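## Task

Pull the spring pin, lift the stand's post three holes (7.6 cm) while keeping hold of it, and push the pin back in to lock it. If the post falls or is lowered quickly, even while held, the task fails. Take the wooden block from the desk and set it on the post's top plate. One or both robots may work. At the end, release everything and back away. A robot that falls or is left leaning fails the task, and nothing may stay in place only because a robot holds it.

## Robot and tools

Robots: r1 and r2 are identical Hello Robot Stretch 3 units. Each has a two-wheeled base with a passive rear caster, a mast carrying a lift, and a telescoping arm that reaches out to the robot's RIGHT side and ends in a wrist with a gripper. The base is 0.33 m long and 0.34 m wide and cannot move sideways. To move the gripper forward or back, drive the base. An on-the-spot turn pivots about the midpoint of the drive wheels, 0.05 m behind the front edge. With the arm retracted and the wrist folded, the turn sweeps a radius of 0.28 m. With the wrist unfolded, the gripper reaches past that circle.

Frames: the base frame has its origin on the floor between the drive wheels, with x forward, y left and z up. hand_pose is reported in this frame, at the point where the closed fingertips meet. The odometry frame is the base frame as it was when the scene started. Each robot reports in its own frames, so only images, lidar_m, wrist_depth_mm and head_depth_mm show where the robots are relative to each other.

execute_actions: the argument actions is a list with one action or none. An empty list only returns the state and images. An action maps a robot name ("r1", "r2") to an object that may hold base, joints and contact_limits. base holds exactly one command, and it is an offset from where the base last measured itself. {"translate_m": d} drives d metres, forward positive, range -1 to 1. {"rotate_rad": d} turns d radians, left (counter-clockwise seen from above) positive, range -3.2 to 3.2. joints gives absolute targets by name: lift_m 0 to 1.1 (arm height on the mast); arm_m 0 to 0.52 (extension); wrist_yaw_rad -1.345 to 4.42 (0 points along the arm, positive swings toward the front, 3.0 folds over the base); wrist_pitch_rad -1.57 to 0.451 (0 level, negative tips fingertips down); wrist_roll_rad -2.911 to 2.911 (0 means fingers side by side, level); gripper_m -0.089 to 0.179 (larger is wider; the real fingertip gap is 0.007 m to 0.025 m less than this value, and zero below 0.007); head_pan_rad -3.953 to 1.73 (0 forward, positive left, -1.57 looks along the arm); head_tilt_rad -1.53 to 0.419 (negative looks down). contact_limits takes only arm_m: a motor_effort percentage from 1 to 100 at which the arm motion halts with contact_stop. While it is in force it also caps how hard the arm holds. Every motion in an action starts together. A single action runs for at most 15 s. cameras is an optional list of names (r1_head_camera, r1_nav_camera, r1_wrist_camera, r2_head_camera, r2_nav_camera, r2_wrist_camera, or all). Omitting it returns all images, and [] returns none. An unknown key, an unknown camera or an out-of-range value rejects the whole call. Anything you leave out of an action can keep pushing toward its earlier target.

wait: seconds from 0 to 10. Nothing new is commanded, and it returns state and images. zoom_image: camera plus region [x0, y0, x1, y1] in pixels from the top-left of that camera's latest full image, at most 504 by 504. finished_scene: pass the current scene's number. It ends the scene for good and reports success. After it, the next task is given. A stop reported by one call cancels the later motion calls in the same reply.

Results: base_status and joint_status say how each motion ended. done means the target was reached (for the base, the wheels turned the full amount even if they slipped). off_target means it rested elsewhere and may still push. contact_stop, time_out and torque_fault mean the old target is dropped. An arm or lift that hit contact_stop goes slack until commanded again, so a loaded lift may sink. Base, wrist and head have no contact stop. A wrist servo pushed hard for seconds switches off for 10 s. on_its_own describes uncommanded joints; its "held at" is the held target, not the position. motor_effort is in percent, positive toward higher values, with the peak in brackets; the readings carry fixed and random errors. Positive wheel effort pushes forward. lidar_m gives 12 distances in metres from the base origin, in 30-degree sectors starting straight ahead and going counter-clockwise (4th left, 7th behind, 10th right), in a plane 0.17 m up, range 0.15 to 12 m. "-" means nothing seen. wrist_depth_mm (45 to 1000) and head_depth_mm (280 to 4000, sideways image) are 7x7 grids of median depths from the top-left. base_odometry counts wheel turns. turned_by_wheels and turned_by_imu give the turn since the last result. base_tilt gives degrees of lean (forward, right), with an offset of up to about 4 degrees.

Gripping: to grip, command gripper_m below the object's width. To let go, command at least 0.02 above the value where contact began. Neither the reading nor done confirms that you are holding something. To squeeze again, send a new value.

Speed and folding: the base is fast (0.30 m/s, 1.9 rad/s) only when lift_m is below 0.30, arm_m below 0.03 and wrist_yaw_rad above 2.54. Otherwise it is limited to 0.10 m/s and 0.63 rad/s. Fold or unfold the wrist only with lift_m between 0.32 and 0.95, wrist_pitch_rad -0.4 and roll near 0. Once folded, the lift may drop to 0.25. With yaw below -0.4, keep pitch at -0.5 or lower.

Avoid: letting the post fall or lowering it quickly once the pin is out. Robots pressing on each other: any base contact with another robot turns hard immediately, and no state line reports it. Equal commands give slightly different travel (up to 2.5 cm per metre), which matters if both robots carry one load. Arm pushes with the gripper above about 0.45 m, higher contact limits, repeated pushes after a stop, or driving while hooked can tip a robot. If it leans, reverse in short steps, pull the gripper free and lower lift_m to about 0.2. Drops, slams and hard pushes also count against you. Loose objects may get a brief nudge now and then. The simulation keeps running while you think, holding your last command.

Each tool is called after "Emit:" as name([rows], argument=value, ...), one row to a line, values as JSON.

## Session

Emit:
execute_actions(actions=[])

Scene clock: 0.00 s.
r1.base_odometry: x=+0.000 y=+0.000 heading=+0.000 (m, m, rad; r1's odometry frame)
r1.turned_by_wheels: +0.000 (rad since the last result)
r1.turned_by_imu: +0.000 (rad since the last result)
r1.base_tilt: forward=+0.6 right=-0.6 (deg)
r1.lidar_m: 1.96 3.30 3.42 3.30 1.88 1.01 0.85 0.85 0.96 1.10 1.10 1.24
r1.head_depth_mm: 1900 1850 1821 1808 1819 1808 1803 / 2111 2251 2233 2194 2162 2161 2044 / 2149 2835 2879 2792 2777 2640 2208 / 2165 3337 - 3814 3781 3117 2202 / 2194 3384 - - - 3155 2173 / 2227 3438 - - - 3075 2172 / 2241 3520 - - - 3008 2151
r1.base_status: not commanded
r1.joint_positions: lift_m=+0.530 arm_m=+0.002 wrist_yaw_rad=+2.859 wrist_pitch_rad=-0.347 wrist_roll_rad=+0.015 gripper_m=+0.037 head_pan_rad=+0.010 head_tilt_rad=-0.017
r1.joint_status: not commanded
r1.motor_effort: left_wheel=-1 right_wheel=-1 lift_m=+36 arm_m=+0 wrist_yaw_rad=+1 wrist_pitch_rad=+7 wrist_roll_rad=+0 gripper_m=-1 head_pan_rad=+0 head_tilt_rad=+2 (%)
r1.hand_pose: x=+0.0436 y=+0.0769 z=+0.5584 quat_wxyz=(+0.219, +0.711, +0.022, +0.667) (m; r1's base frame)
r1.wrist_depth_mm: - - - - - - - / - - - - - - - / - - - - - - - / - - - - - - - / - - - - - - - / 883 885 - 905 942 943 956 / 753 - 754 780 759 793 805
r2.base_odometry: x=+0.000 y=+0.000 heading=+0.000 (m, m, rad; r2's odometry frame)
r2.turned_by_wheels: +0.000 (rad since the last result)
r2.turned_by_imu: +0.000 (rad since the last result)
r2.base_tilt: forward=-0.5 right=-0.9 (deg)
r2.lidar_m: 3.30 3.89 1.86 3.48 1.86 1.02 0.86 0.86 0.97 1.61 2.60 2.95
r2.head_depth_mm: 1756 2568 3895 - - 3391 2246 / 1758 2553 - - - 3008 2239 / 1747 2568 - - - 3371 2232 / 1320 2581 - - - 3362 2246 / 1755 2276 3861 3794 3787 3391 2236 / 1762 2571 3713 3788 3671 3348 2219 / 1784 2598 3535 3548 3550 3325 2231
r2.base_status: not commanded
r2.joint_positions: lift_m=+0.529 arm_m=+0.002 wrist_yaw_rad=+2.931 wrist_pitch_rad=-0.584 wrist_roll_rad=-0.005 gripper_m=+0.037 head_pan_rad=+0.005 head_tilt_rad=+0.012
r2.joint_status: not commanded
r2.motor_effort: left_wheel=+0 right_wheel=+0 lift_m=+22 arm_m=+0 wrist_yaw_rad=+0 wrist_pitch_rad=+4 wrist_roll_rad=+0 gripper_m=+0 head_pan_rad=+0 head_tilt_rad=+2 (%)
r2.hand_pose: x=+0.0208 y=+0.0492 z=+0.5067 quat_wxyz=(+0.274, +0.693, +0.132, +0.654) (m; r2's base frame)
r2.wrist_depth_mm: - - - - - - - / - - - - - - - / - - - - - - - / 992 - 967 969 980 979 997 / 848 834 875 870 859 845 840 / 730 734 - 742 750 728 731 / 643 648 - 658 634 644 644
pictures: r1_head_camera (sideways: a quarter turn clockwise sets it upright), r1_nav_camera (sideways: a quarter turn counterclockwise sets it upright), r1_wrist_camera, r2_head_camera (sideways: a quarter turn clockwise sets it upright), r2_nav_camera (sideways: a quarter turn counterclockwise sets it upright), r2_wrist_camera
Images, in order (width x height): r1_head_camera 896x504, r1_nav_camera 672x504, r1_wrist_camera 644x364, r2_head_camera 896x504, r2_nav_camera 672x504, r2_wrist_camera 644x364.

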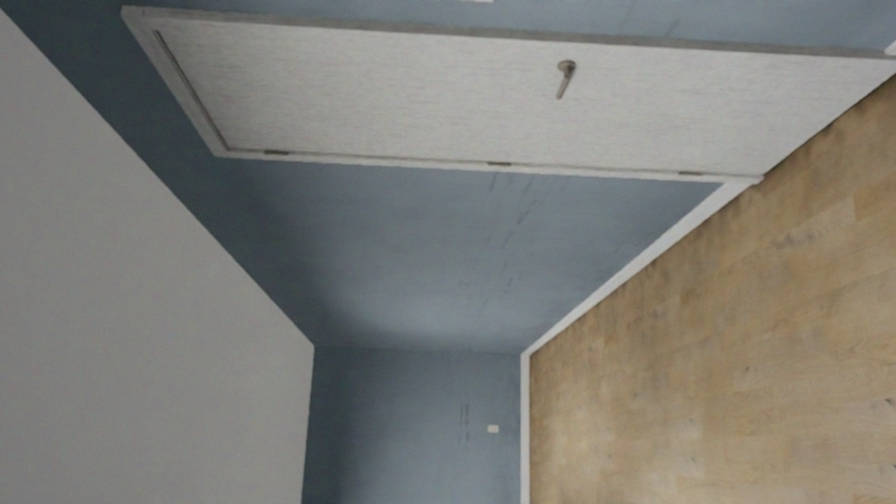

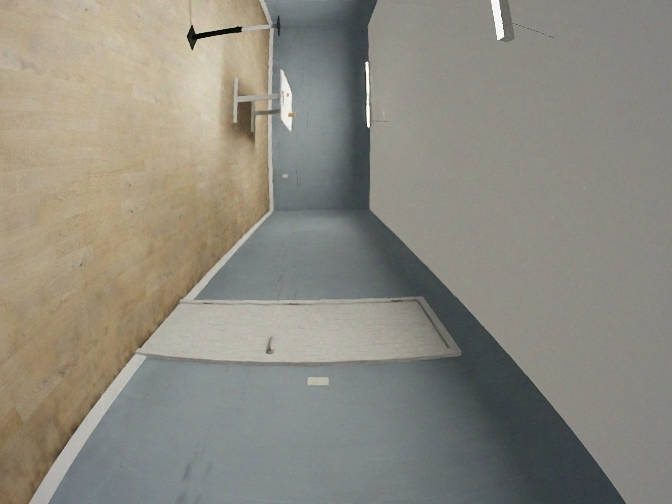

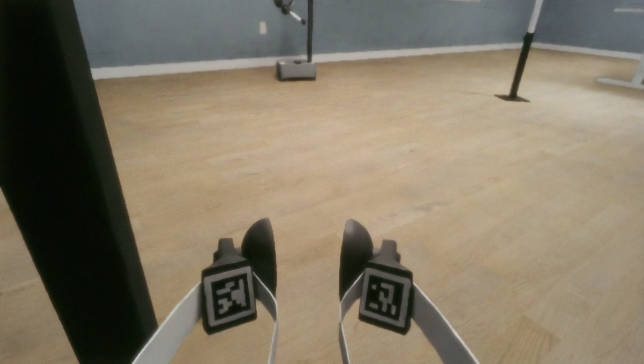

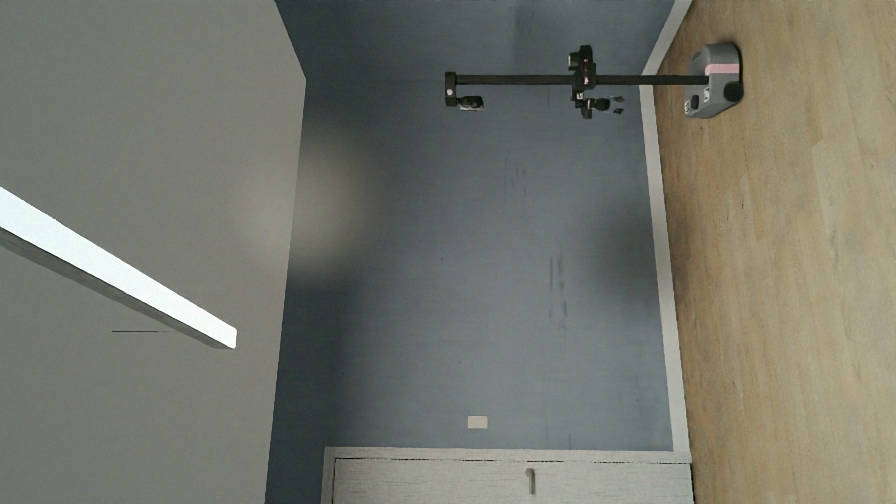

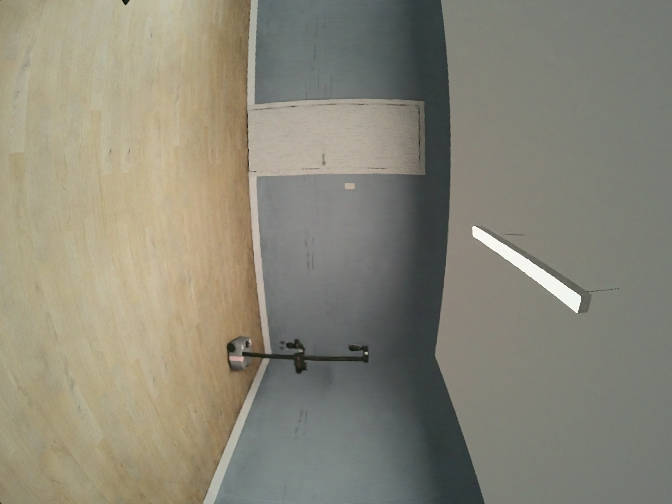

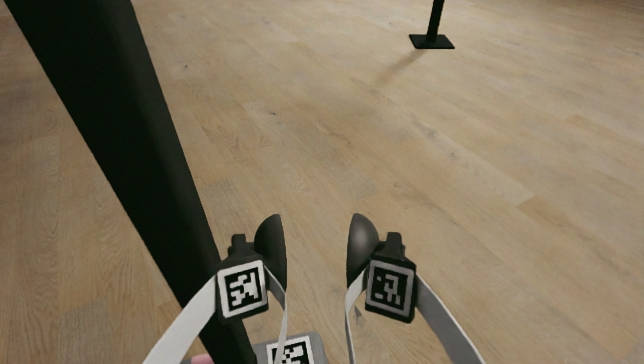

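Emit:
execute_actions([
  {"r1":{"joints":{"head_pan_rad":0.9,"head_tilt_rad":-0.3,"lift_m":0.27}},"r2":{"joints":{"head_pan_rad":1.0,"head_tilt_rad":-0.4,"lift_m":0.28,"wrist_pitch_rad":-0.4}}},
], cameras=["r1_head_camera","r2_head_camera","r2_nav_camera"])

Scene clock: 4.93 s.
r1.base_odometry: x=+0.000 y=+0.000 heading=+0.000 (m, m, rad; r1's odometry frame)
r1.turned_by_wheels: +0.000 (rad since the last result)
r1.turned_by_imu: +0.001 (rad since the last result)
r1.base_tilt: forward=+0.5 right=-0.4 (deg)
r1.lidar_m: 1.96 3.31 3.43 3.31 1.88 1.01 0.85 0.85 0.96 1.10 1.10 1.23
r1.head_depth_mm: - - - - 2663 1968 1559 / - - - 3856 2626 1947 1550 / - - - - 2632 1946 1553 / - - - - 2594 1941 1537 / - - - - 2607 1929 1536 / - - - - 2569 1918 1525 / - - - 3902 2571 1912 1521
r1.base_status: not commanded
r1.joint_positions: lift_m=+0.270 arm_m=+0.002 wrist_yaw_rad=+2.859 wrist_pitch_rad=-0.348 wrist_roll_rad=+0.015 gripper_m=+0.037 head_pan_rad=+0.893 head_tilt_rad=-0.296
r1.joint_status: all done
r1.motor_effort: left_wheel=-1(1) right_wheel=+0(1) lift_m=+28(31) arm_m=-1(1) wrist_yaw_rad=+1(0) wrist_pitch_rad=+8(8) wrist_roll_rad=+0(0) gripper_m=+0(1) head_pan_rad=+3(32) head_tilt_rad=-1(23) (%)
r1.hand_pose: x=+0.0435 y=+0.0768 z=+0.2990 quat_wxyz=(+0.220, +0.711, +0.022, +0.667) (m; r1's base frame)
r1.wrist_depth_mm: - - - - - - - / - - - - - - - / - - - - - - - / - 860 870 882 924 911 936 / - 661 698 684 686 713 717 / 532 554 - 567 584 575 583 / 456 - - 477 467 483 489
r2.base_odometry: x=+0.000 y=+0.000 heading=+0.000 (m, m, rad; r2's odometry frame)
r2.turned_by_wheels: +0.000 (rad since the last result)
r2.turned_by_imu: +0.001 (rad since the last result)
r2.base_tilt: forward=-0.5 right=-0.8 (deg)
r2.lidar_m: 3.29 3.87 1.86 3.48 1.85 1.02 0.86 0.86 0.97 1.61 2.60 2.94
r2.head_depth_mm: 3394 3575 3743 3446 2317 1729 1383 / 3598 3753 - 3457 2288 1733 1379 / 3903 - - 3432 2301 1708 1383 / - - - 3414 2194 1728 1379 / - - - 3171 2183 1714 1368 / - - - 3370 2266 1715 1372 / - - - 3279 2269 1707 1365
r2.base_status: not commanded
r2.joint_positions: lift_m=+0.280 arm_m=+0.002 wrist_yaw_rad=+2.931 wrist_pitch_rad=-0.420 wrist_roll_rad=-0.005 gripper_m=+0.037 head_pan_rad=+0.993 head_tilt_rad=-0.395
r2.joint_status: all done
r2.motor_effort: left_wheel=+0(1) right_wheel=+0(0) lift_m=+16(21) arm_m=+0(0) wrist_yaw_rad=-1(1) wrist_pitch_rad=+8(6) wrist_roll_rad=+0(0) gripper_m=+0(0) head_pan_rad=+2(30) head_tilt_rad=-2(23) (%)
r2.hand_pose: x=+0.0257 y=+0.0723 z=+0.2927 quat_wxyz=(+0.219, +0.701, +0.075, +0.674) (m; r2's base frame)
r2.wrist_depth_mm: - - - - - - - / - - - - - - - / - - - - - - - / 770 - 779 772 781 765 761 / 635 - 650 632 650 616 616 / 518 518 - 527 538 520 521 / 461 - - 450 439 444 445
pictures: r1_head_camera (sideways: a quarter turn clockwise sets it upright), r2_head_camera (sideways: a quarter turn clockwise sets it upright), r2_nav_camera (sideways: a quarter turn counterclockwise sets it upright)
Images, in order (width x height): r1_head_camera 896x504, r2_head_camera 896x504, r2_nav_camera 672x504.

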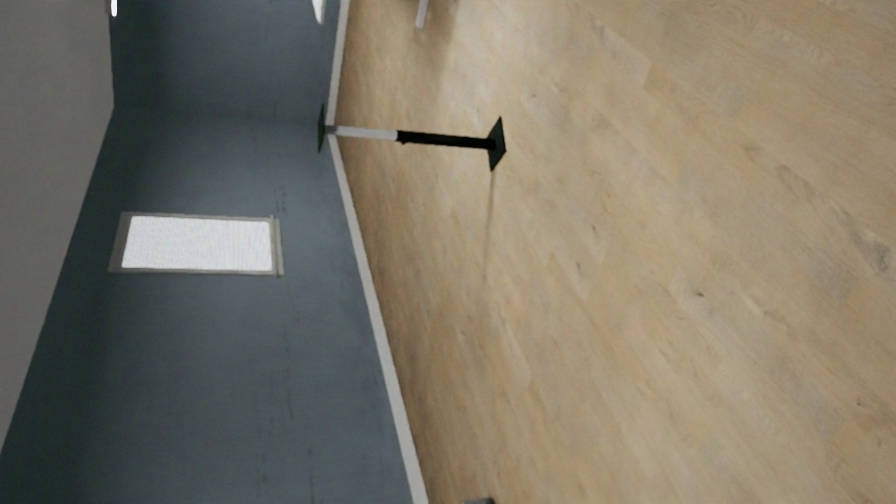

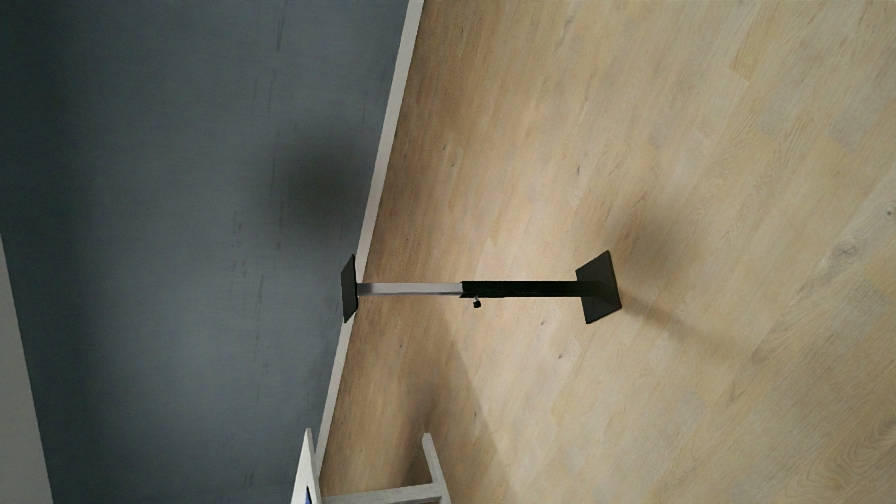

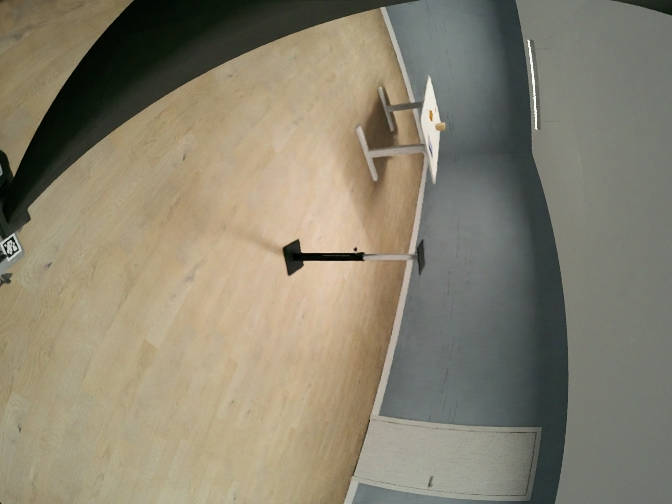

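Emit:
execute_actions([
  {"r1":{"base":{"rotate_rad":0.57},"joints":{"head_pan_rad":0.3,"head_tilt_rad":-0.6}},"r2":{"base":{"rotate_rad":1.43},"joints":{"head_pan_rad":-1.5,"head_tilt_rad":-0.89}}},
], cameras=[])

Emit:
execute_actions([
  {"r1":{"base":{"translate_m":1}},"r2":{"base":{"translate_m":1}}},
], cameras=[])

Emit:
execute_actions([
  {"r1":{"base":{"translate_m":1}},"r2":{"base":{"translate_m":0.78}}},
], cameras=["r1_head_camera","r2_head_camera","r2_nav_camera"])

Scene clock: 19.47 s.
r1.base_odometry: x=+0.000 y=+0.000 heading=+0.570 (m, m, rad; r1's odometry frame)
r1.turned_by_wheels: +0.570 (rad since the last result)
r1.turned_by_imu: +0.570 (rad since the last result)
r1.base_tilt: forward=+0.4 right=-0.8 (deg)
r1.lidar_m: 4.91 3.32 3.46 1.74 0.99 0.85 0.85 0.98 1.10 1.10 1.26 2.13
r1.head_depth_mm: - - 3013 2215 1764 1472 1261 / - - 2952 2209 1751 1463 1249 / - - 2936 2211 1749 1462 1245 / - - 2934 2211 1743 1457 1252 / - - 2940 2186 1752 1452 1242 / - - 2969 2174 1737 1451 1238 / - - 2897 2190 1745 1446 1241
r1.base_status: done
r1.joint_positions: lift_m=+0.270 arm_m=+0.002 wrist_yaw_rad=+2.859 wrist_pitch_rad=-0.348 wrist_roll_rad=+0.015 gripper_m=+0.037 head_pan_rad=+0.307 head_tilt_rad=-0.593
r1.joint_status: all done
r1.motor_effort: left_wheel=-2(8) right_wheel=+2(10) lift_m=+28(27) arm_m=-1(1) wrist_yaw_rad=+0(0) wrist_pitch_rad=+8(8) wrist_roll_rad=+0(0) gripper_m=+0(1) head_pan_rad=-2(25) head_tilt_rad=-4(24) (%)
r1.hand_pose: x=+0.0435 y=+0.0768 z=+0.2990 quat_wxyz=(+0.220, +0.711, +0.022, +0.667) (m; r1's base frame)
r1.wrist_depth_mm: - - - - - - - / - - - - - - - / - - - - - - - / - 840 879 879 884 933 934 / - 671 696 686 690 708 732 / 527 559 - 562 581 576 580 / 457 - - 475 460 488 486
r2.base_odometry: x=+0.000 y=+0.000 heading=+1.430 (m, m, rad; r2's odometry frame)
r2.turned_by_wheels: +1.430 (rad since the last result)
r2.turned_by_imu: +1.450 (rad since the last result)
r2.base_tilt: forward=-0.5 right=-0.9 (deg)
r2.lidar_m: 3.48 2.59 1.13 0.87 0.86 0.91 1.32 2.59 2.76 3.29 3.88 1.86
r2.head_depth_mm: 3212 2543 2009 1674 1428 1243 1110 / 2937 2545 2018 1662 1427 1236 1106 / 3363 2514 2020 1652 1418 1240 1135 / 3377 2496 2002 1669 1421 1239 1136 / 3275 2476 1989 1651 1406 1233 1100 / 3217 2493 1973 1648 1422 1235 1095 / 3148 2440 1982 1647 1406 1230 1094
r2.base_status: done
r2.joint_positions: lift_m=+0.280 arm_m=+0.002 wrist_yaw_rad=+2.931 wrist_pitch_rad=-0.420 wrist_roll_rad=-0.005 gripper_m=+0.037 head_pan_rad=-1.493 head_tilt_rad=-0.879
r2.joint_status: all done
r2.motor_effort: left_wheel=-1(7) right_wheel=+0(8) lift_m=+16(16) arm_m=+0(0) wrist_yaw_rad=+0(0) wrist_pitch_rad=+7(8) wrist_roll_rad=+0(0) gripper_m=+0(0) head_pan_rad=-2(32) head_tilt_rad=-6(32) (%)
r2.hand_pose: x=+0.0257 y=+0.0724 z=+0.2927 quat_wxyz=(+0.219, +0.701, +0.075, +0.674) (m; r2's base frame)
r2.wrist_depth_mm: - 788 881 - - - - / - 845 956 - - - - / 734 903 932 - - - - / 755 - 794 764 787 787 790 / 627 - 659 633 638 624 625 / 520 518 - 523 535 520 520 / 460 - - 447 443 444 440
pictures: none
No camera images: the call's "cameras" was empty. Leave "cameras" out to get every camera's image.

Scene clock: 24.40 s.
r1.base_odometry: x=+0.842 y=+0.539 heading=+0.570 (m, m, rad; r1's odometry frame)
r1.turned_by_wheels: +0.000 (rad since the last result)
r1.turned_by_imu: +0.003 (rad since the last result)
r1.base_tilt: forward=+0.4 right=-0.7 (deg)
r1.lidar_m: 2.32 2.31 3.44 3.45 2.12 1.82 1.82 1.57 1.35 1.35 1.53 2.68
r1.head_depth_mm: - - 2982 2222 1766 1463 1261 / - - 2990 2198 1760 1457 1257 / - - 2835 2194 1754 1453 1249 / - - 2933 2206 1751 1453 1239 / - - 2926 2196 1746 1451 1237 / - - 2936 2184 1730 1459 1235 / 3769 3774 2609 2163 1739 1445 1241
r1.base_status: done
r1.joint_positions: lift_m=+0.270 arm_m=+0.002 wrist_yaw_rad=+2.859 wrist_pitch_rad=-0.348 wrist_roll_rad=+0.015 gripper_m=+0.037 head_pan_rad=+0.307 head_tilt_rad=-0.594
r1.joint_status: not commanded
r1.motor_effort: left_wheel=-2(6) right_wheel=+2(10) lift_m=+27(28) arm_m=-1(0) wrist_yaw_rad=+0(1) wrist_pitch_rad=+8(8) wrist_roll_rad=-1(0) gripper_m=+0(1) head_pan_rad=-2(2) head_tilt_rad=-2(3) (%)
r1.hand_pose: x=+0.0435 y=+0.0768 z=+0.2989 quat_wxyz=(+0.220, +0.711, +0.022, +0.667) (m; r1's base frame)
r1.wrist_depth_mm: - - - - - - - / - - - - - - - / - - - - - - - / - 866 883 892 897 919 933 / - 671 706 699 702 725 717 / 527 552 - 559 588 575 586 / 466 - - 474 465 488 490
r2.base_odometry: x=+0.140 y=+0.990 heading=+1.430 (m, m, rad; r2's odometry frame)
r2.turned_by_wheels: +0.000 (rad since the last result)
r2.turned_by_imu: +0.004 (rad since the last result)
r2.base_tilt: forward=-0.4 right=-0.9 (deg)
r2.lidar_m: 2.47 3.90 1.70 1.32 1.30 1.37 2.00 3.51 2.68 2.69 1.01 1.02
r2.head_depth_mm: 3061 2437 2042 1678 1422 1259 1110 / 3352 2531 2012 1663 1437 1244 1108 / 3227 2502 2004 1659 1427 1247 1147 / 3183 2501 2004 1665 1426 1235 1136 / 3039 2516 1984 1652 1407 1244 1096 / 2965 2476 1972 1647 1411 1241 1095 / 2899 2460 1981 1643 1399 1234 1095
r2.base_status: done
r2.joint_positions: lift_m=+0.280 arm_m=+0.002 wrist_yaw_rad=+2.931 wrist_pitch_rad=-0.419 wrist_roll_rad=-0.005 gripper_m=+0.037 head_pan_rad=-1.493 head_tilt_rad=-0.879
r2.joint_status: not commanded
r2.motor_effort: left_wheel=-2(4) right_wheel=+1(6) lift_m=+16(16) arm_m=+0(0) wrist_yaw_rad=-1(1) wrist_pitch_rad=+7(7) wrist_roll_rad=+0(0) gripper_m=+0(0) head_pan_rad=-2(2) head_tilt_rad=-5(6) (%)
r2.hand_pose: x=+0.0257 y=+0.0724 z=+0.2928 quat_wxyz=(+0.219, +0.701, +0.074, +0.674) (m; r2's base frame)
r2.wrist_depth_mm: - - - - - - - / - - - - - - - / - - - - - - - / 789 - 777 776 787 788 772 / 622 - 657 635 636 620 631 / 519 520 - 515 533 519 514 / 457 - - 455 444 447 449
pictures: none
No camera images: the call's "cameras" was empty. Leave "cameras" out to get every camera's image.

Scene clock: 29.33 s.
r1.base_odometry: x=+1.684 y=+1.079 heading=+0.570 (m, m, rad; r1's odometry frame)
r1.turned_by_wheels: +0.000 (rad since the last result)
r1.turned_by_imu: +0.003 (rad since the last result)
r1.base_tilt: forward=+0.5 right=-0.8 (deg)
r1.lidar_m: 2.86 1.36 3.19 3.20 3.26 2.79 2.79 1.86 1.58 1.59 1.86 3.20
r1.head_depth_mm: - - 2935 2208 1752 1465 1253 / - - 3003 2218 1759 1457 1259 / - - 2920 2195 1749 1459 1247 / - - 2955 2197 1752 1454 1244 / - - 2802 2050 1727 1453 1242 / 3754 - 2673 2110 1744 1450 1239 / 3402 3597 2655 2118 1735 1441 1236
r1.base_status: done
r1.joint_positions: lift_m=+0.270 arm_m=+0.002 wrist_yaw_rad=+2.859 wrist_pitch_rad=-0.348 wrist_roll_rad=+0.015 gripper_m=+0.037 head_pan_rad=+0.307 head_tilt_rad=-0.594
r1.joint_status: not commanded
r1.motor_effort: left_wheel=-2(5) right_wheel=+2(10) lift_m=+28(28) arm_m=+0(0) wrist_yaw_rad=+1(1) wrist_pitch_rad=+8(8) wrist_roll_rad=+0(0) gripper_m=+1(1) head_pan_rad=-2(2) head_tilt_rad=-4(5) (%)
r1.hand_pose: x=+0.0435 y=+0.0767 z=+0.2988 quat_wxyz=(+0.220, +0.711, +0.022, +0.667) (m; r1's base frame)
r1.wrist_depth_mm: - - - - - - - / - - - - - - - / - - - - - - - / - 851 873 889 916 912 957 / - 665 698 694 696 711 728 / 533 546 - 560 580 581 578 / 456 - - 476 460 487 484
r2.base_odometry: x=+0.250 y=+1.762 heading=+1.430 (m, m, rad; r2's odometry frame)
r2.turned_by_wheels: +0.000 (rad since the last result)
r2.turned_by_imu: +0.004 (rad since the last result)
r2.base_tilt: forward=-0.4 right=-0.8 (deg)
r2.lidar_m: 1.69 4.54 2.13 1.65 1.64 1.73 2.53 4.22 2.07 0.73 3.15 3.36
r2.head_depth_mm: 3236 2143 2023 1684 1427 1246 1111 / 3107 2544 1946 1669 1426 1245 1109 / 3051 807 1897 1584 1398 1242 1135 / 2916 2474 2003 1652 1402 1236 1137 / 2839 2489 1982 1649 1419 1241 1102 / 2763 2465 1995 1662 1413 1237 1102 / 2643 2456 1974 1643 1408 1232 1096
r2.base_status: done
r2.joint_positions: lift_m=+0.280 arm_m=+0.002 wrist_yaw_rad=+2.931 wrist_pitch_rad=-0.419 wrist_roll_rad=-0.005 gripper_m=+0.037 head_pan_rad=-1.493 head_tilt_rad=-0.879
r2.joint_status: not commanded
r2.motor_effort: left_wheel=-2(4) right_wheel=+0(6) lift_m=+16(16) arm_m=+0(0) wrist_yaw_rad=+0(1) wrist_pitch_rad=+7(7) wrist_roll_rad=+0(0) gripper_m=+0(0) head_pan_rad=-2(3) head_tilt_rad=-5(4) (%)
r2.hand_pose: x=+0.0257 y=+0.0725 z=+0.2928 quat_wxyz=(+0.219, +0.701, +0.074, +0.674) (m; r2's base frame)
r2.wrist_depth_mm: - - - - - - - / - - - - - - - / - - - - - - - / 790 - 781 781 782 781 774 / 626 - 653 647 647 625 618 / 524 524 - 522 539 516 519 / 457 - - 456 440 445 449
pictures: r1_head_camera (sideways: a quarter turn clockwise sets it upright), r2_head_camera (sideways: a quarter turn clockwise sets it upright), r2_nav_camera (sideways: a quarter turn counterclockwise sets it upright)
Images, in order (width x height): r1_head_camera 896x504, r2_head_camera 896x504, r2_nav_camera 672x504.

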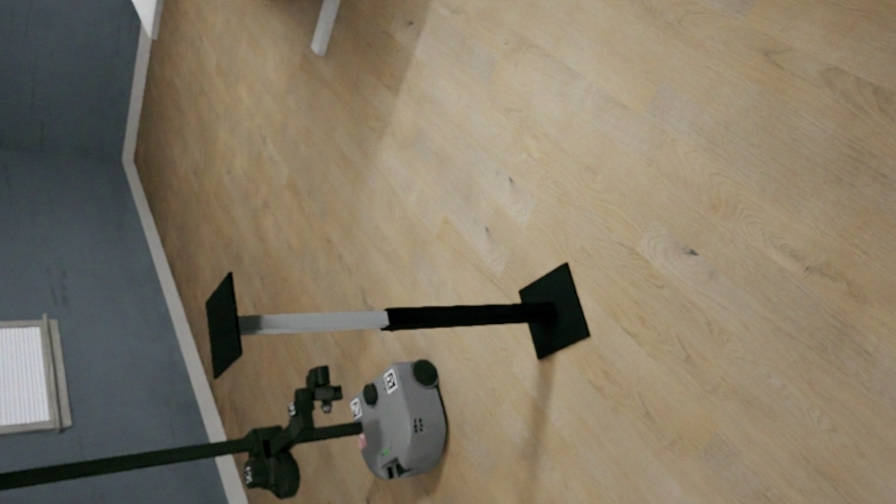

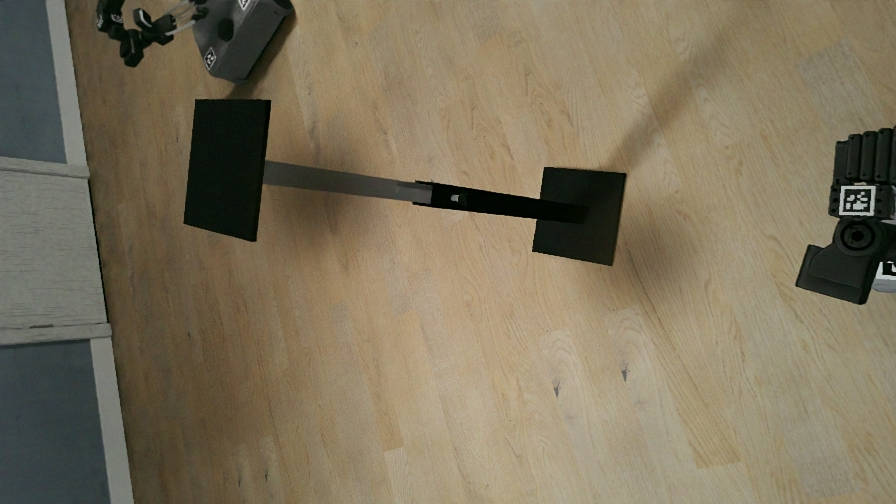

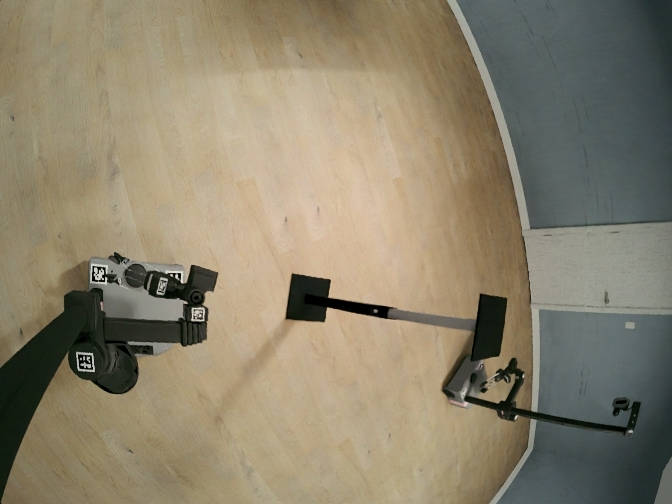

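Emit:
execute_actions([
  {"r1":{"base":{"rotate_rad":0.09}},"r2":{"base":{"rotate_rad":-0.09},"joints":{"head_pan_rad":-1.57,"lift_m":0.385,"gripper_m":0.06}}},
], cameras=[])

Emit:
execute_actions([
  {"r1":{"base":{"translate_m":0.78}},"r2":{"joints":{"wrist_yaw_rad":0.1}}},
], cameras=[])

Emit:
execute_actions([
  {"r1":{"base":{"rotate_rad":2.25},"joints":{"head_pan_rad":-1.57,"head_tilt_rad":-0.89}},"r2":{"joints":{"wrist_pitch_rad":0,"arm_m":0.1}}},
], cameras=[])

Emit:
execute_actions([
  {"r1":{"joints":{"lift_m":0.64,"gripper_m":0.06}}},
], cameras=["r1_head_camera","r2_head_camera","r2_wrist_camera"])

Scene clock: 37.57 s.
r1.base_odometry: x=+1.684 y=+1.079 heading=+0.660 (m, m, rad; r1's odometry frame)
r1.turned_by_wheels: +0.090 (rad since the last result)
r1.turned_by_imu: +0.090 (rad since the last result)
r1.base_tilt: forward=+0.5 right=-0.8 (deg)
r1.lidar_m: 2.86 1.37 3.19 3.21 3.11 2.79 2.81 1.78 1.59 1.59 1.96 3.82
r1.head_depth_mm: - - 3016 2220 1768 1473 1253 / - - 2945 2199 1762 1457 1247 / - - 2964 2184 1753 1460 1248 / - - 2819 2112 1739 1455 1247 / 3719 - 2796 2156 1745 1451 1243 / 3348 3478 2758 2133 1741 1443 1242 / 3172 3440 2890 2163 1737 1445 1242
r1.base_status: done
r1.joint_positions: lift_m=+0.270 arm_m=+0.002 wrist_yaw_rad=+2.859 wrist_pitch_rad=-0.348 wrist_roll_rad=+0.015 gripper_m=+0.037 head_pan_rad=+0.307 head_tilt_rad=-0.594
r1.joint_status: not commanded
r1.motor_effort: left_wheel=-2(9) right_wheel=+2(8) lift_m=+28(27) arm_m=-1(1) wrist_yaw_rad=+1(0) wrist_pitch_rad=+8(8) wrist_roll_rad=+0(0) gripper_m=-1(1) head_pan_rad=-2(2) head_tilt_rad=-2(3) (%)
r1.hand_pose: x=+0.0435 y=+0.0767 z=+0.2988 quat_wxyz=(+0.220, +0.711, +0.022, +0.667) (m; r1's base frame)
r1.wrist_depth_mm: - - - - - - - / - - - - - - - / - - - - - - - / - 855 877 902 890 911 946 / - 663 710 694 694 705 721 / 536 551 - 567 585 572 581 / 461 - - 477 469 490 492
r2.base_odometry: x=+0.250 y=+1.762 heading=+1.340 (m, m, rad; r2's odometry frame)
r2.turned_by_wheels: -0.090 (rad since the last result)
r2.turned_by_imu: -0.091 (rad since the last result)
r2.base_tilt: forward=-0.5 right=-0.8 (deg)
r2.lidar_m: 1.69 4.56 2.33 1.69 1.64 1.68 2.29 4.22 2.09 0.73 3.14 3.27
r2.head_depth_mm: 3210 2525 2007 1672 1434 1244 1114 / 3361 2132 1999 1670 1423 1248 1126 / 3204 2412 2004 1659 1427 1239 1149 / 3090 799 1952 1612 1378 1240 1138 / 2968 2417 1995 1649 1410 1236 1100 / 2881 2482 1979 1648 1402 1228 1105 / 2738 2470 1970 1635 1406 1226 1095
r2.base_status: done
r2.joint_positions: lift_m=+0.385 arm_m=+0.002 wrist_yaw_rad=+2.931 wrist_pitch_rad=-0.419 wrist_roll_rad=-0.005 gripper_m=+0.060 head_pan_rad=-1.563 head_tilt_rad=-0.879
r2.joint_status: all done
r2.motor_effort: left_wheel=+1(4) right_wheel=-2(4) lift_m=+28(29) arm_m=+0(0) wrist_yaw_rad=+0(0) wrist_pitch_rad=+7(7) wrist_roll_rad=+0(0) gripper_m=+1(74) head_pan_rad=-2(10) head_tilt_rad=-5(5) (%)
r2.hand_pose: x=+0.0257 y=+0.0725 z=+0.3971 quat_wxyz=(+0.219, +0.701, +0.074, +0.674) (m; r2's base frame)
r2.wrist_depth_mm: - - - - - - - / - - - - - - - / - - - - - - - / 986 - 968 971 987 968 978 / 792 - 841 771 821 789 781 / 656 656 - 653 - 654 656 / 561 574 566 566 567 558 559
pictures: none
No camera images: the call's "cameras" was empty. Leave "cameras" out to get every camera's image.

Scene clock: 41.97 s.
r1.base_odometry: x=+2.300 y=+1.557 heading=+0.660 (m, m, rad; r1's odometry frame)
r1.turned_by_wheels: +0.000 (rad since the last result)
r1.turned_by_imu: +0.003 (rad since the last result)
r1.base_tilt: forward=+0.4 right=-0.6 (deg)
r1.lidar_m: 2.10 0.69 2.91 2.93 3.57 3.54 3.30 2.06 1.85 1.89 2.29 3.33
r1.head_depth_mm: - - 2977 2227 1761 1460 1250 / - - 2976 2203 1759 1458 1249 / - - 2956 2205 1763 1453 1242 / 3841 - 2927 2173 1741 1453 1247 / 3436 3718 2944 2207 1754 1445 1249 / 3145 3429 2915 2170 1738 1442 1208 / 2899 3093 2913 768 1597 1346 1203
r1.base_status: done
r1.joint_positions: lift_m=+0.270 arm_m=+0.002 wrist_yaw_rad=+2.859 wrist_pitch_rad=-0.349 wrist_roll_rad=+0.015 gripper_m=+0.037 head_pan_rad=+0.307 head_tilt_rad=-0.594
r1.joint_status: not commanded
r1.motor_effort: left_wheel=-2(5) right_wheel=+2(10) lift_m=+29(28) arm_m=-1(1) wrist_yaw_rad=+1(1) wrist_pitch_rad=+8(8) wrist_roll_rad=-1(0) gripper_m=+1(1) head_pan_rad=-2(2) head_tilt_rad=-3(3) (%)
r1.hand_pose: x=+0.0435 y=+0.0767 z=+0.2988 quat_wxyz=(+0.220, +0.711, +0.022, +0.667) (m; r1's base frame)
r1.wrist_depth_mm: - - - - - - - / - - - - - - - / - - - - - - - / - 864 892 908 917 872 946 / - 678 689 691 701 696 720 / 530 560 - 559 584 580 580 / 458 - - 479 464 488 490
r2.base_odometry: x=+0.250 y=+1.762 heading=+1.340 (m, m, rad; r2's odometry frame)
r2.turned_by_wheels: +0.000 (rad since the last result)
r2.turned_by_imu: +0.000 (rad since the last result)
r2.base_tilt: forward=-0.4 right=-0.9 (deg)
r2.lidar_m: 1.69 4.56 2.32 1.69 1.63 1.68 2.30 4.20 4.36 0.73 3.12 3.27
r2.head_depth_mm: 3425 2540 2024 1670 1431 1246 1108 / 3418 2504 2010 1665 1430 1250 1126 / 3186 2352 1990 1659 1423 1241 1151 / 3077 801 1707 1625 1379 1262 1121 / 2994 2255 1878 1653 1420 1239 1103 / 2831 2486 1979 1647 1406 1234 1098 / 2725 2457 1970 1626 1413 1231 1092
r2.base_status: not commanded
r2.joint_positions: lift_m=+0.385 arm_m=+0.002 wrist_yaw_rad=+0.103 wrist_pitch_rad=-0.419 wrist_roll_rad=-0.005 gripper_m=+0.060 head_pan_rad=-1.563 head_tilt_rad=-0.879
r2.joint_status: all done
r2.motor_effort: left_wheel=+0(1) right_wheel=-1(2) lift_m=+28(28) arm_m=+0(0) wrist_yaw_rad=-5(5) wrist_pitch_rad=+7(7) wrist_roll_rad=+0(0) gripper_m=+0(0) head_pan_rad=-2(3) head_tilt_rad=-5(6) (%)
r2.hand_pose: x=+0.0016 y=-0.3700 z=+0.3971 quat_wxyz=(+0.700, +0.183, -0.681, -0.111) (m; r2's base frame)
r2.wrist_depth_mm: - - - - - - - / - - - - - - - / - - - - - - - / - 988 - 937 976 981 997 / 793 802 823 776 796 778 785 / 667 652 - 646 - 653 647 / 564 563 566 556 559 556 555
pictures: none
No camera images: the call's "cameras" was empty. Leave "cameras" out to get every camera's image.

Scene clock: 44.53 s.
r1.base_odometry: x=+2.300 y=+1.557 heading=+2.909 (m, m, rad; r1's odometry frame)
r1.turned_by_wheels: +2.250 (rad since the last result)
r1.turned_by_imu: +2.240 (rad since the last result)
r1.base_tilt: forward=+0.6 right=-0.7 (deg)
r1.lidar_m: 3.71 3.54 2.76 1.95 1.88 1.93 2.58 2.10 4.31 0.69 2.91 2.99
r1.head_depth_mm: 2830 2259 1886 1613 1415 1254 1126 / 2830 2246 1884 1611 1401 1255 1146 / 2821 2184 1887 1620 1412 1245 1137 / 2698 745 1707 1576 1374 1246 1167 / 1424 743 1739 1617 1408 1253 1120 / 2672 2248 1873 1606 1409 1254 1125 / 2580 2264 1879 1606 1409 1251 1128
r1.base_status: done
r1.joint_positions: lift_m=+0.270 arm_m=+0.002 wrist_yaw_rad=+2.859 wrist_pitch_rad=-0.349 wrist_roll_rad=+0.015 gripper_m=+0.037 head_pan_rad=-1.563 head_tilt_rad=-0.879
r1.joint_status: all done
r1.motor_effort: left_wheel=-2(8) right_wheel=+2(12) lift_m=+28(28) arm_m=-1(1) wrist_yaw_rad=+1(1) wrist_pitch_rad=+8(8) wrist_roll_rad=+0(0) gripper_m=+0(1) head_pan_rad=-2(28) head_tilt_rad=-5(26) (%)
r1.hand_pose: x=+0.0435 y=+0.0767 z=+0.2988 quat_wxyz=(+0.220, +0.711, +0.022, +0.667) (m; r1's base frame)
r1.wrist_depth_mm: - - - - - - - / - - - - - - - / - - - - - - - / - 862 873 896 910 933 945 / - 671 714 684 705 705 721 / 536 554 - 564 583 576 577 / 457 - - 482 463 487 486
r2.base_odometry: x=+0.250 y=+1.762 heading=+1.340 (m, m, rad; r2's odometry frame)
r2.turned_by_wheels: +0.000 (rad since the last result)
r2.turned_by_imu: +0.000 (rad since the last result)
r2.base_tilt: forward=-0.5 right=-0.8 (deg)
r2.lidar_m: 1.69 4.54 2.32 1.69 1.64 1.68 2.29 4.22 4.36 0.73 3.15 3.27
r2.head_depth_mm: 3443 2538 2038 1669 1431 1253 1108 / 3384 2526 1999 1664 1424 1247 1116 / 3238 2502 2019 1668 1422 1290 1093 / 3041 803 1844 1620 1374 1253 1102 / 2891 1522 1707 1655 1413 1237 1099 / 2869 2441 1973 1650 1417 1237 1100 / 2713 2454 1963 1631 1413 1230 1094
r2.base_status: not commanded
r2.joint_positions: lift_m=+0.385 arm_m=+0.100 wrist_yaw_rad=+0.102 wrist_pitch_rad=-0.023 wrist_roll_rad=-0.005 gripper_m=+0.060 head_pan_rad=-1.563 head_tilt_rad=-0.879
r2.joint_status: all done
r2.motor_effort: left_wheel=+1(1) right_wheel=-2(1) lift_m=+28(28) arm_m=+3(4) wrist_yaw_rad=-3(5) wrist_pitch_rad=+9(10) wrist_roll_rad=+0(0) gripper_m=+0(0) head_pan_rad=-4(2) head_tilt_rad=-5(6) (%)
r2.hand_pose: x=+0.0046 y=-0.4990 z=+0.4934 quat_wxyz=(+0.709, +0.044, -0.704, +0.028) (m; r2's base frame)
r2.wrist_depth_mm: - - - - - - - / - - - - - - - / - - - - - - - / - - - - - - - / - - - - - - - / - - - - - - - / 914 913 891 802 913 887 878
pictures: none
No camera images: the call's "cameras" was empty. Leave "cameras" out to get every camera's image.

Scene clock: 48.73 s.
r1.base_odometry: x=+2.300 y=+1.557 heading=+2.909 (m, m, rad; r1's odometry frame)
r1.turned_by_wheels: +0.000 (rad since the last result)
r1.turned_by_imu: +0.001 (rad since the last result)
r1.base_tilt: forward=+0.4 right=-0.7 (deg)
r1.lidar_m: 3.73 3.53 2.77 1.94 1.88 1.93 2.57 2.09 4.33 0.69 2.91 2.98
r1.head_depth_mm: 2821 2264 1881 1608 1409 1273 - / 2814 2262 1889 1613 1408 1269 - / 2824 2191 1899 1603 1406 1275 - / 2725 743 1697 1586 1369 1291 1123 / 1432 746 1744 1610 1408 1254 1125 / 2655 2260 1887 1602 1410 1251 1131 / 2596 2246 1879 1619 1408 1249 1130
r1.base_status: not commanded
r1.joint_positions: lift_m=+0.640 arm_m=+0.002 wrist_yaw_rad=+2.859 wrist_pitch_rad=-0.349 wrist_roll_rad=+0.015 gripper_m=+0.060 head_pan_rad=-1.563 head_tilt_rad=-0.879
r1.joint_status: all done
r1.motor_effort: left_wheel=-2(2) right_wheel=+2(2) lift_m=+44(45) arm_m=-1(1) wrist_yaw_rad=+0(1) wrist_pitch_rad=+8(8) wrist_roll_rad=+0(0) gripper_m=+1(77) head_pan_rad=-2(2) head_tilt_rad=-5(5) (%)
r1.hand_pose: x=+0.0435 y=+0.0767 z=+0.6682 quat_wxyz=(+0.220, +0.711, +0.022, +0.667) (m; r1's base frame)
r1.wrist_depth_mm: - - - - - - - / - - - - - - - / - - - - - - - / - - - - - - - / - - - - - - - / - - - - - - - / 881 - 888 897 888 937 946
r2.base_odometry: x=+0.250 y=+1.762 heading=+1.340 (m, m, rad; r2's odometry frame)
r2.turned_by_wheels: +0.000 (rad since the last result)
r2.turned_by_imu: +0.000 (rad since the last result)
r2.base_tilt: forward=-0.5 right=-0.8 (deg)
r2.lidar_m: 1.69 4.56 2.33 1.69 1.64 1.69 2.29 4.22 4.35 0.73 3.14 3.25
r2.head_depth_mm: 3430 2527 2012 1672 1419 1251 1115 / 3382 2521 2003 1660 1429 1242 1110 / 3217 2510 2008 1653 1417 1279 1095 / 3084 802 1872 1609 1371 1260 1100 / 1243 2241 1732 1660 1414 1241 1097 / 2849 2486 1994 1640 1419 1236 1099 / 2710 2476 1982 1645 1412 1237 1092
r2.base_status: not commanded
r2.joint_positions: lift_m=+0.385 arm_m=+0.100 wrist_yaw_rad=+0.102 wrist_pitch_rad=-0.023 wrist_roll_rad=-0.005 gripper_m=+0.060 head_pan_rad=-1.563 head_tilt_rad=-0.879
r2.joint_status: not commanded
r2.motor_effort: left_wheel=+1(1) right_wheel=-2(1) lift_m=+28(28) arm_m=+3(3) wrist_yaw_rad=-3(3) wrist_pitch_rad=+9(9) wrist_roll_rad=+0(0) gripper_m=+1(1) head_pan_rad=-2(2) head_tilt_rad=-6(6) (%)
r2.hand_pose: x=+0.0046 y=-0.4990 z=+0.4934 quat_wxyz=(+0.709, +0.044, -0.704, +0.028) (m; r2's base frame)
r2.wrist_depth_mm: - - - 944 - - - / - - - - - - - / - - - - - - - / - - - - - - - / - - - - - - - / - - - - - - - / 889 901 920 821 889 887 890
pictures: r1_head_camera (sideways: a quarter turn clockwise sets it upright), r2_head_camera (sideways: a quarter turn clockwise sets it upright), r2_wrist_camera
Images, in order (width x height): r1_head_camera 896x504, r2_head_camera 896x504, r2_wrist_camera 644x364.

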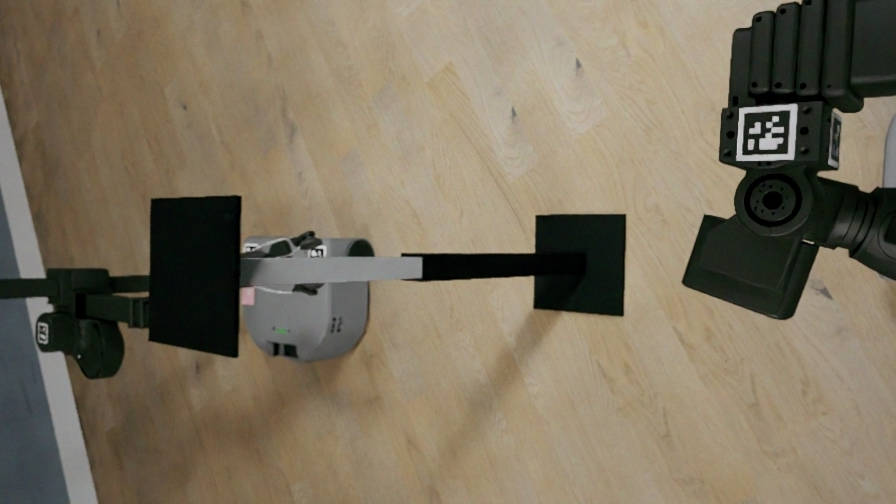

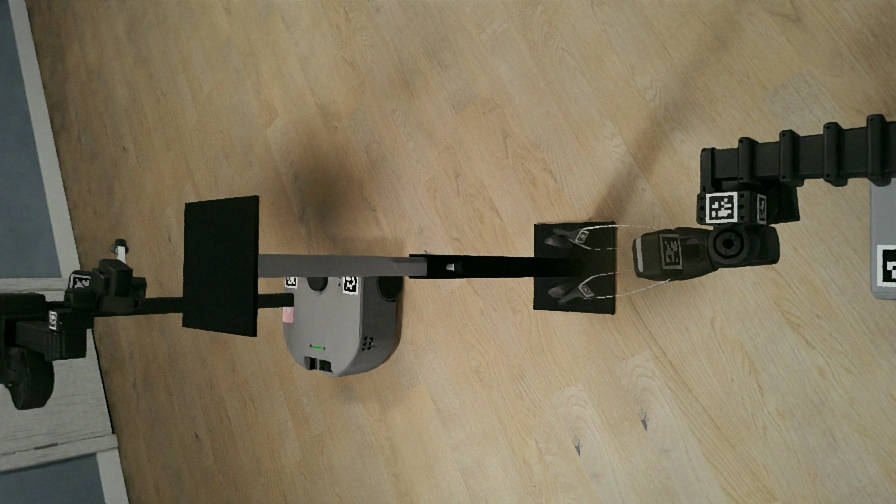

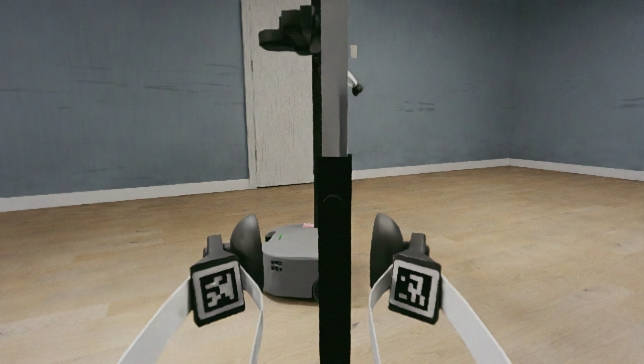

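Emit:
execute_actions([
  {"r1":{"joints":{"lift_m":0.58,"wrist_yaw_rad":0.1}},"r2":{"joints":{"arm_m":0.27}}},
], cameras=[])

Emit:
execute_actions([
  {"r1":{"joints":{"wrist_pitch_rad":0,"arm_m":0.2}}},
], cameras=["r1_wrist_camera","r2_head_camera","r2_wrist_camera"])

Scene clock: 55.60 s.
r1.base_odometry: x=+2.300 y=+1.557 heading=+2.909 (m, m, rad; r1's odometry frame)
r1.turned_by_wheels: +0.000 (rad since the last result)
r1.turned_by_imu: +0.001 (rad since the last result)
r1.base_tilt: forward=+0.5 right=-0.6 (deg)
r1.lidar_m: 3.72 3.53 2.76 1.94 1.88 1.93 2.57 2.10 4.34 0.69 2.91 2.98
r1.head_depth_mm: 2854 2267 1875 1605 1413 1257 1148 / 2848 2267 1886 1623 1410 1267 - / 2812 2196 1888 1629 1427 1263 - / 2727 744 1693 1578 1404 1280 1131 / 1427 745 1707 1612 1404 1252 1123 / 2665 2252 1892 1617 1411 1250 1125 / 2569 2254 1880 1620 1409 1249 1125
r1.base_status: not commanded
r1.joint_positions: lift_m=+0.580 arm_m=+0.002 wrist_yaw_rad=+0.103 wrist_pitch_rad=-0.349 wrist_roll_rad=+0.015 gripper_m=+0.060 head_pan_rad=-1.563 head_tilt_rad=-0.879
r1.joint_status: all done
r1.motor_effort: left_wheel=-2(2) right_wheel=+2(1) lift_m=+28(36) arm_m=-1(1) wrist_yaw_rad=-1(3) wrist_pitch_rad=+8(8) wrist_roll_rad=+0(0) gripper_m=+0(0) head_pan_rad=-2(2) head_tilt_rad=-5(5) (%)
r1.hand_pose: x=+0.0023 y=-0.3781 z=+0.6088 quat_wxyz=(+0.697, +0.158, -0.694, -0.088) (m; r1's base frame)
r1.wrist_depth_mm: - - - - - - - / - - - - - - - / - - - - - - - / - - - - - - - / - - - - - - - / 948 974 994 943 - - - / 807 805 820 817 819 846 887
r2.base_odometry: x=+0.250 y=+1.762 heading=+1.340 (m, m, rad; r2's odometry frame)
r2.turned_by_wheels: +0.000 (rad since the last result)
r2.turned_by_imu: +0.001 (rad since the last result)
r2.base_tilt: forward=-0.5 right=-0.9 (deg)
r2.lidar_m: 1.69 4.56 2.32 1.69 1.63 1.68 2.29 4.22 4.38 0.73 3.15 3.26
r2.head_depth_mm: 3421 2516 2004 1678 1436 1249 1100 / 3395 2533 2032 1660 1426 1254 1110 / 3218 2503 2009 1667 1484 1256 1102 / 3076 801 1878 1642 1414 1234 1104 / 1292 1223 1739 1670 1423 1235 1096 / 2737 2468 1976 1645 1402 1244 1095 / 2734 2452 1981 1645 1409 1233 1093
r2.base_status: not commanded
r2.joint_positions: lift_m=+0.385 arm_m=+0.270 wrist_yaw_rad=+0.102 wrist_pitch_rad=-0.022 wrist_roll_rad=-0.005 gripper_m=+0.060 head_pan_rad=-1.563 head_tilt_rad=-0.879
r2.joint_status: all done
r2.motor_effort: left_wheel=+1(1) right_wheel=-1(1) lift_m=+28(28) arm_m=+3(2) wrist_yaw_rad=-3(3) wrist_pitch_rad=+9(9) wrist_roll_rad=+0(0) gripper_m=+0(0) head_pan_rad=-3(1) head_tilt_rad=-4(6) (%)
r2.hand_pose: x=+0.0045 y=-0.6690 z=+0.4936 quat_wxyz=(+0.709, +0.044, -0.704, +0.028) (m; r2's base frame)
r2.wrist_depth_mm: - - - 762 - - - / - - - 580 - - - / - - - - - - - / - - - 226 - - - / - - - 227 - - - / - - - 234 - - - / 907 915 909 243 896 885 890
pictures: none
No camera images: the call's "cameras" was empty. Leave "cameras" out to get every camera's image.

Scene clock: 58.30 s.
r1.base_odometry: x=+2.300 y=+1.557 heading=+2.909 (m, m, rad; r1's odometry frame)
r1.turned_by_wheels: +0.000 (rad since the last result)
r1.turned_by_imu: +0.000 (rad since the last result)
r1.base_tilt: forward=+0.5 right=-0.8 (deg)
r1.lidar_m: 3.72 3.52 2.76 1.94 1.88 1.93 2.56 2.09 4.31 0.69 2.91 2.99
r1.head_depth_mm: 2814 2269 1888 1611 1400 1255 1148 / 2812 2239 1890 1610 - 1258 1127 / 2856 2174 1890 1641 - 1252 1132 / 2706 744 1701 1580 1379 1251 1129 / 1426 742 1708 1611 1408 1252 1128 / 2664 2252 1881 1608 1411 1254 1130 / 2569 2241 1876 1616 1408 1251 1125
r1.base_status: not commanded
r1.joint_positions: lift_m=+0.580 arm_m=+0.200 wrist_yaw_rad=+0.101 wrist_pitch_rad=-0.024 wrist_roll_rad=+0.015 gripper_m=+0.060 head_pan_rad=-1.563 head_tilt_rad=-0.879
r1.joint_status: all done
r1.motor_effort: left_wheel=-2(2) right_wheel=+2(2) lift_m=+28(28) arm_m=+7(10) wrist_yaw_rad=+0(0) wrist_pitch_rad=+11(11) wrist_roll_rad=+0(0) gripper_m=+1(1) head_pan_rad=-2(2) head_tilt_rad=-5(5) (%)
r1.hand_pose: x=+0.0044 y=-0.5988 z=+0.6887 quat_wxyz=(+0.702, +0.045, -0.711, +0.027) (m; r1's base frame)
r1.wrist_depth_mm: - - 243 - - - - / - - 247 - - - - / - - 253 - - - - / - - 259 - - - - / - - 432 - - - - / - - 270 - - - - / - - 329 - - - -
r2.base_odometry: x=+0.250 y=+1.762 heading=+1.340 (m, m, rad; r2's odometry frame)
r2.turned_by_wheels: +0.000 (rad since the last result)
r2.turned_by_imu: +0.000 (rad since the last result)
r2.base_tilt: forward=-0.5 right=-0.8 (deg)
r2.lidar_m: 1.69 4.55 2.32 1.68 1.63 1.68 2.29 4.22 4.39 0.72 3.15 3.28
r2.head_depth_mm: 3440 2544 2004 1665 1429 1248 1104 / 3346 2527 2010 1657 1425 1243 1108 / 3219 2512 2001 1663 1486 1251 1101 / 3086 803 1887 1644 1420 1238 1113 / 1298 1051 1732 1657 1405 1244 1099 / 2754 2491 1987 1638 1400 1235 1092 / 2734 2449 1967 1639 1407 1230 1094
r2.base_status: not commanded
r2.joint_positions: lift_m=+0.385 arm_m=+0.270 wrist_yaw_rad=+0.102 wrist_pitch_rad=-0.022 wrist_roll_rad=-0.005 gripper_m=+0.060 head_pan_rad=-1.563 head_tilt_rad=-0.879
r2.joint_status: not commanded
r2.motor_effort: left_wheel=+1(1) right_wheel=-1(2) lift_m=+28(28) arm_m=+3(3) wrist_yaw_rad=-3(3) wrist_pitch_rad=+8(8) wrist_roll_rad=+0(0) gripper_m=+0(0) head_pan_rad=-3(2) head_tilt_rad=-5(5) (%)
r2.hand_pose: x=+0.0045 y=-0.6690 z=+0.4936 quat_wxyz=(+0.709, +0.044, -0.704, +0.028) (m; r2's base frame)
r2.wrist_depth_mm: - - - 447 - - - / - - - - - - - / - - - - - - - / - - - 227 - - - / - - - 228 - - - / - - - 234 - - - / 904 910 900 240 891 884 869
pictures: r1_wrist_camera, r2_head_camera (sideways: a quarter turn clockwise sets it upright), r2_wrist_camera
Images, in order (width x height): r1_wrist_camera 644x364, r2_head_camera 896x504, r2_wrist_camera 644x364.

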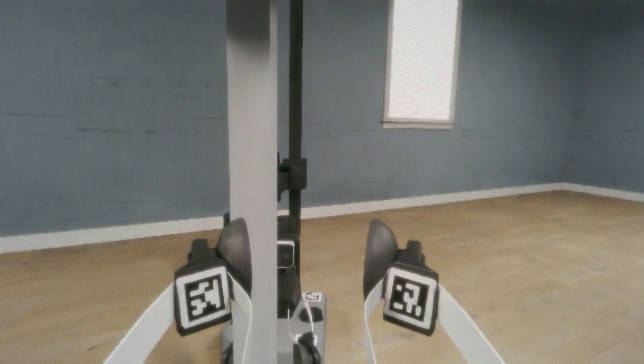

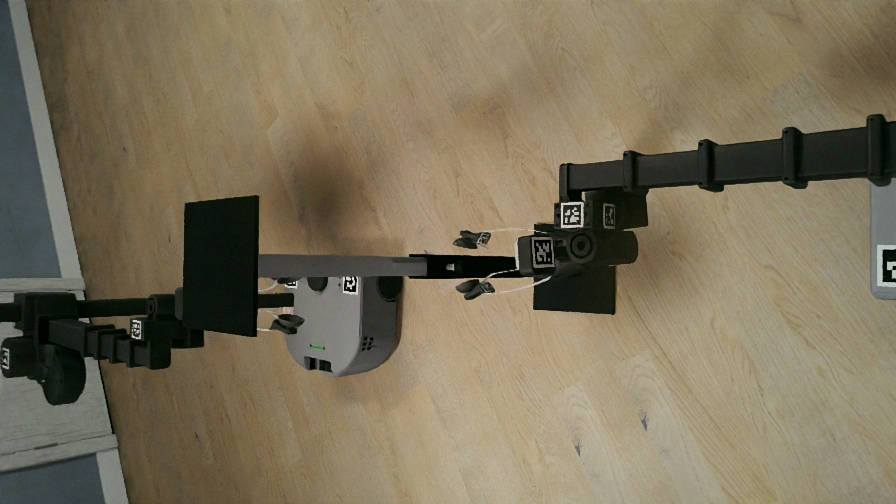

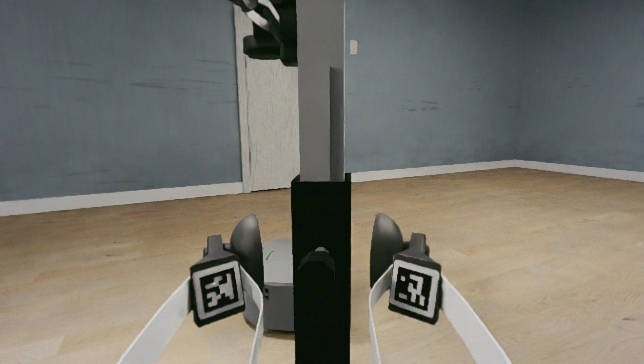

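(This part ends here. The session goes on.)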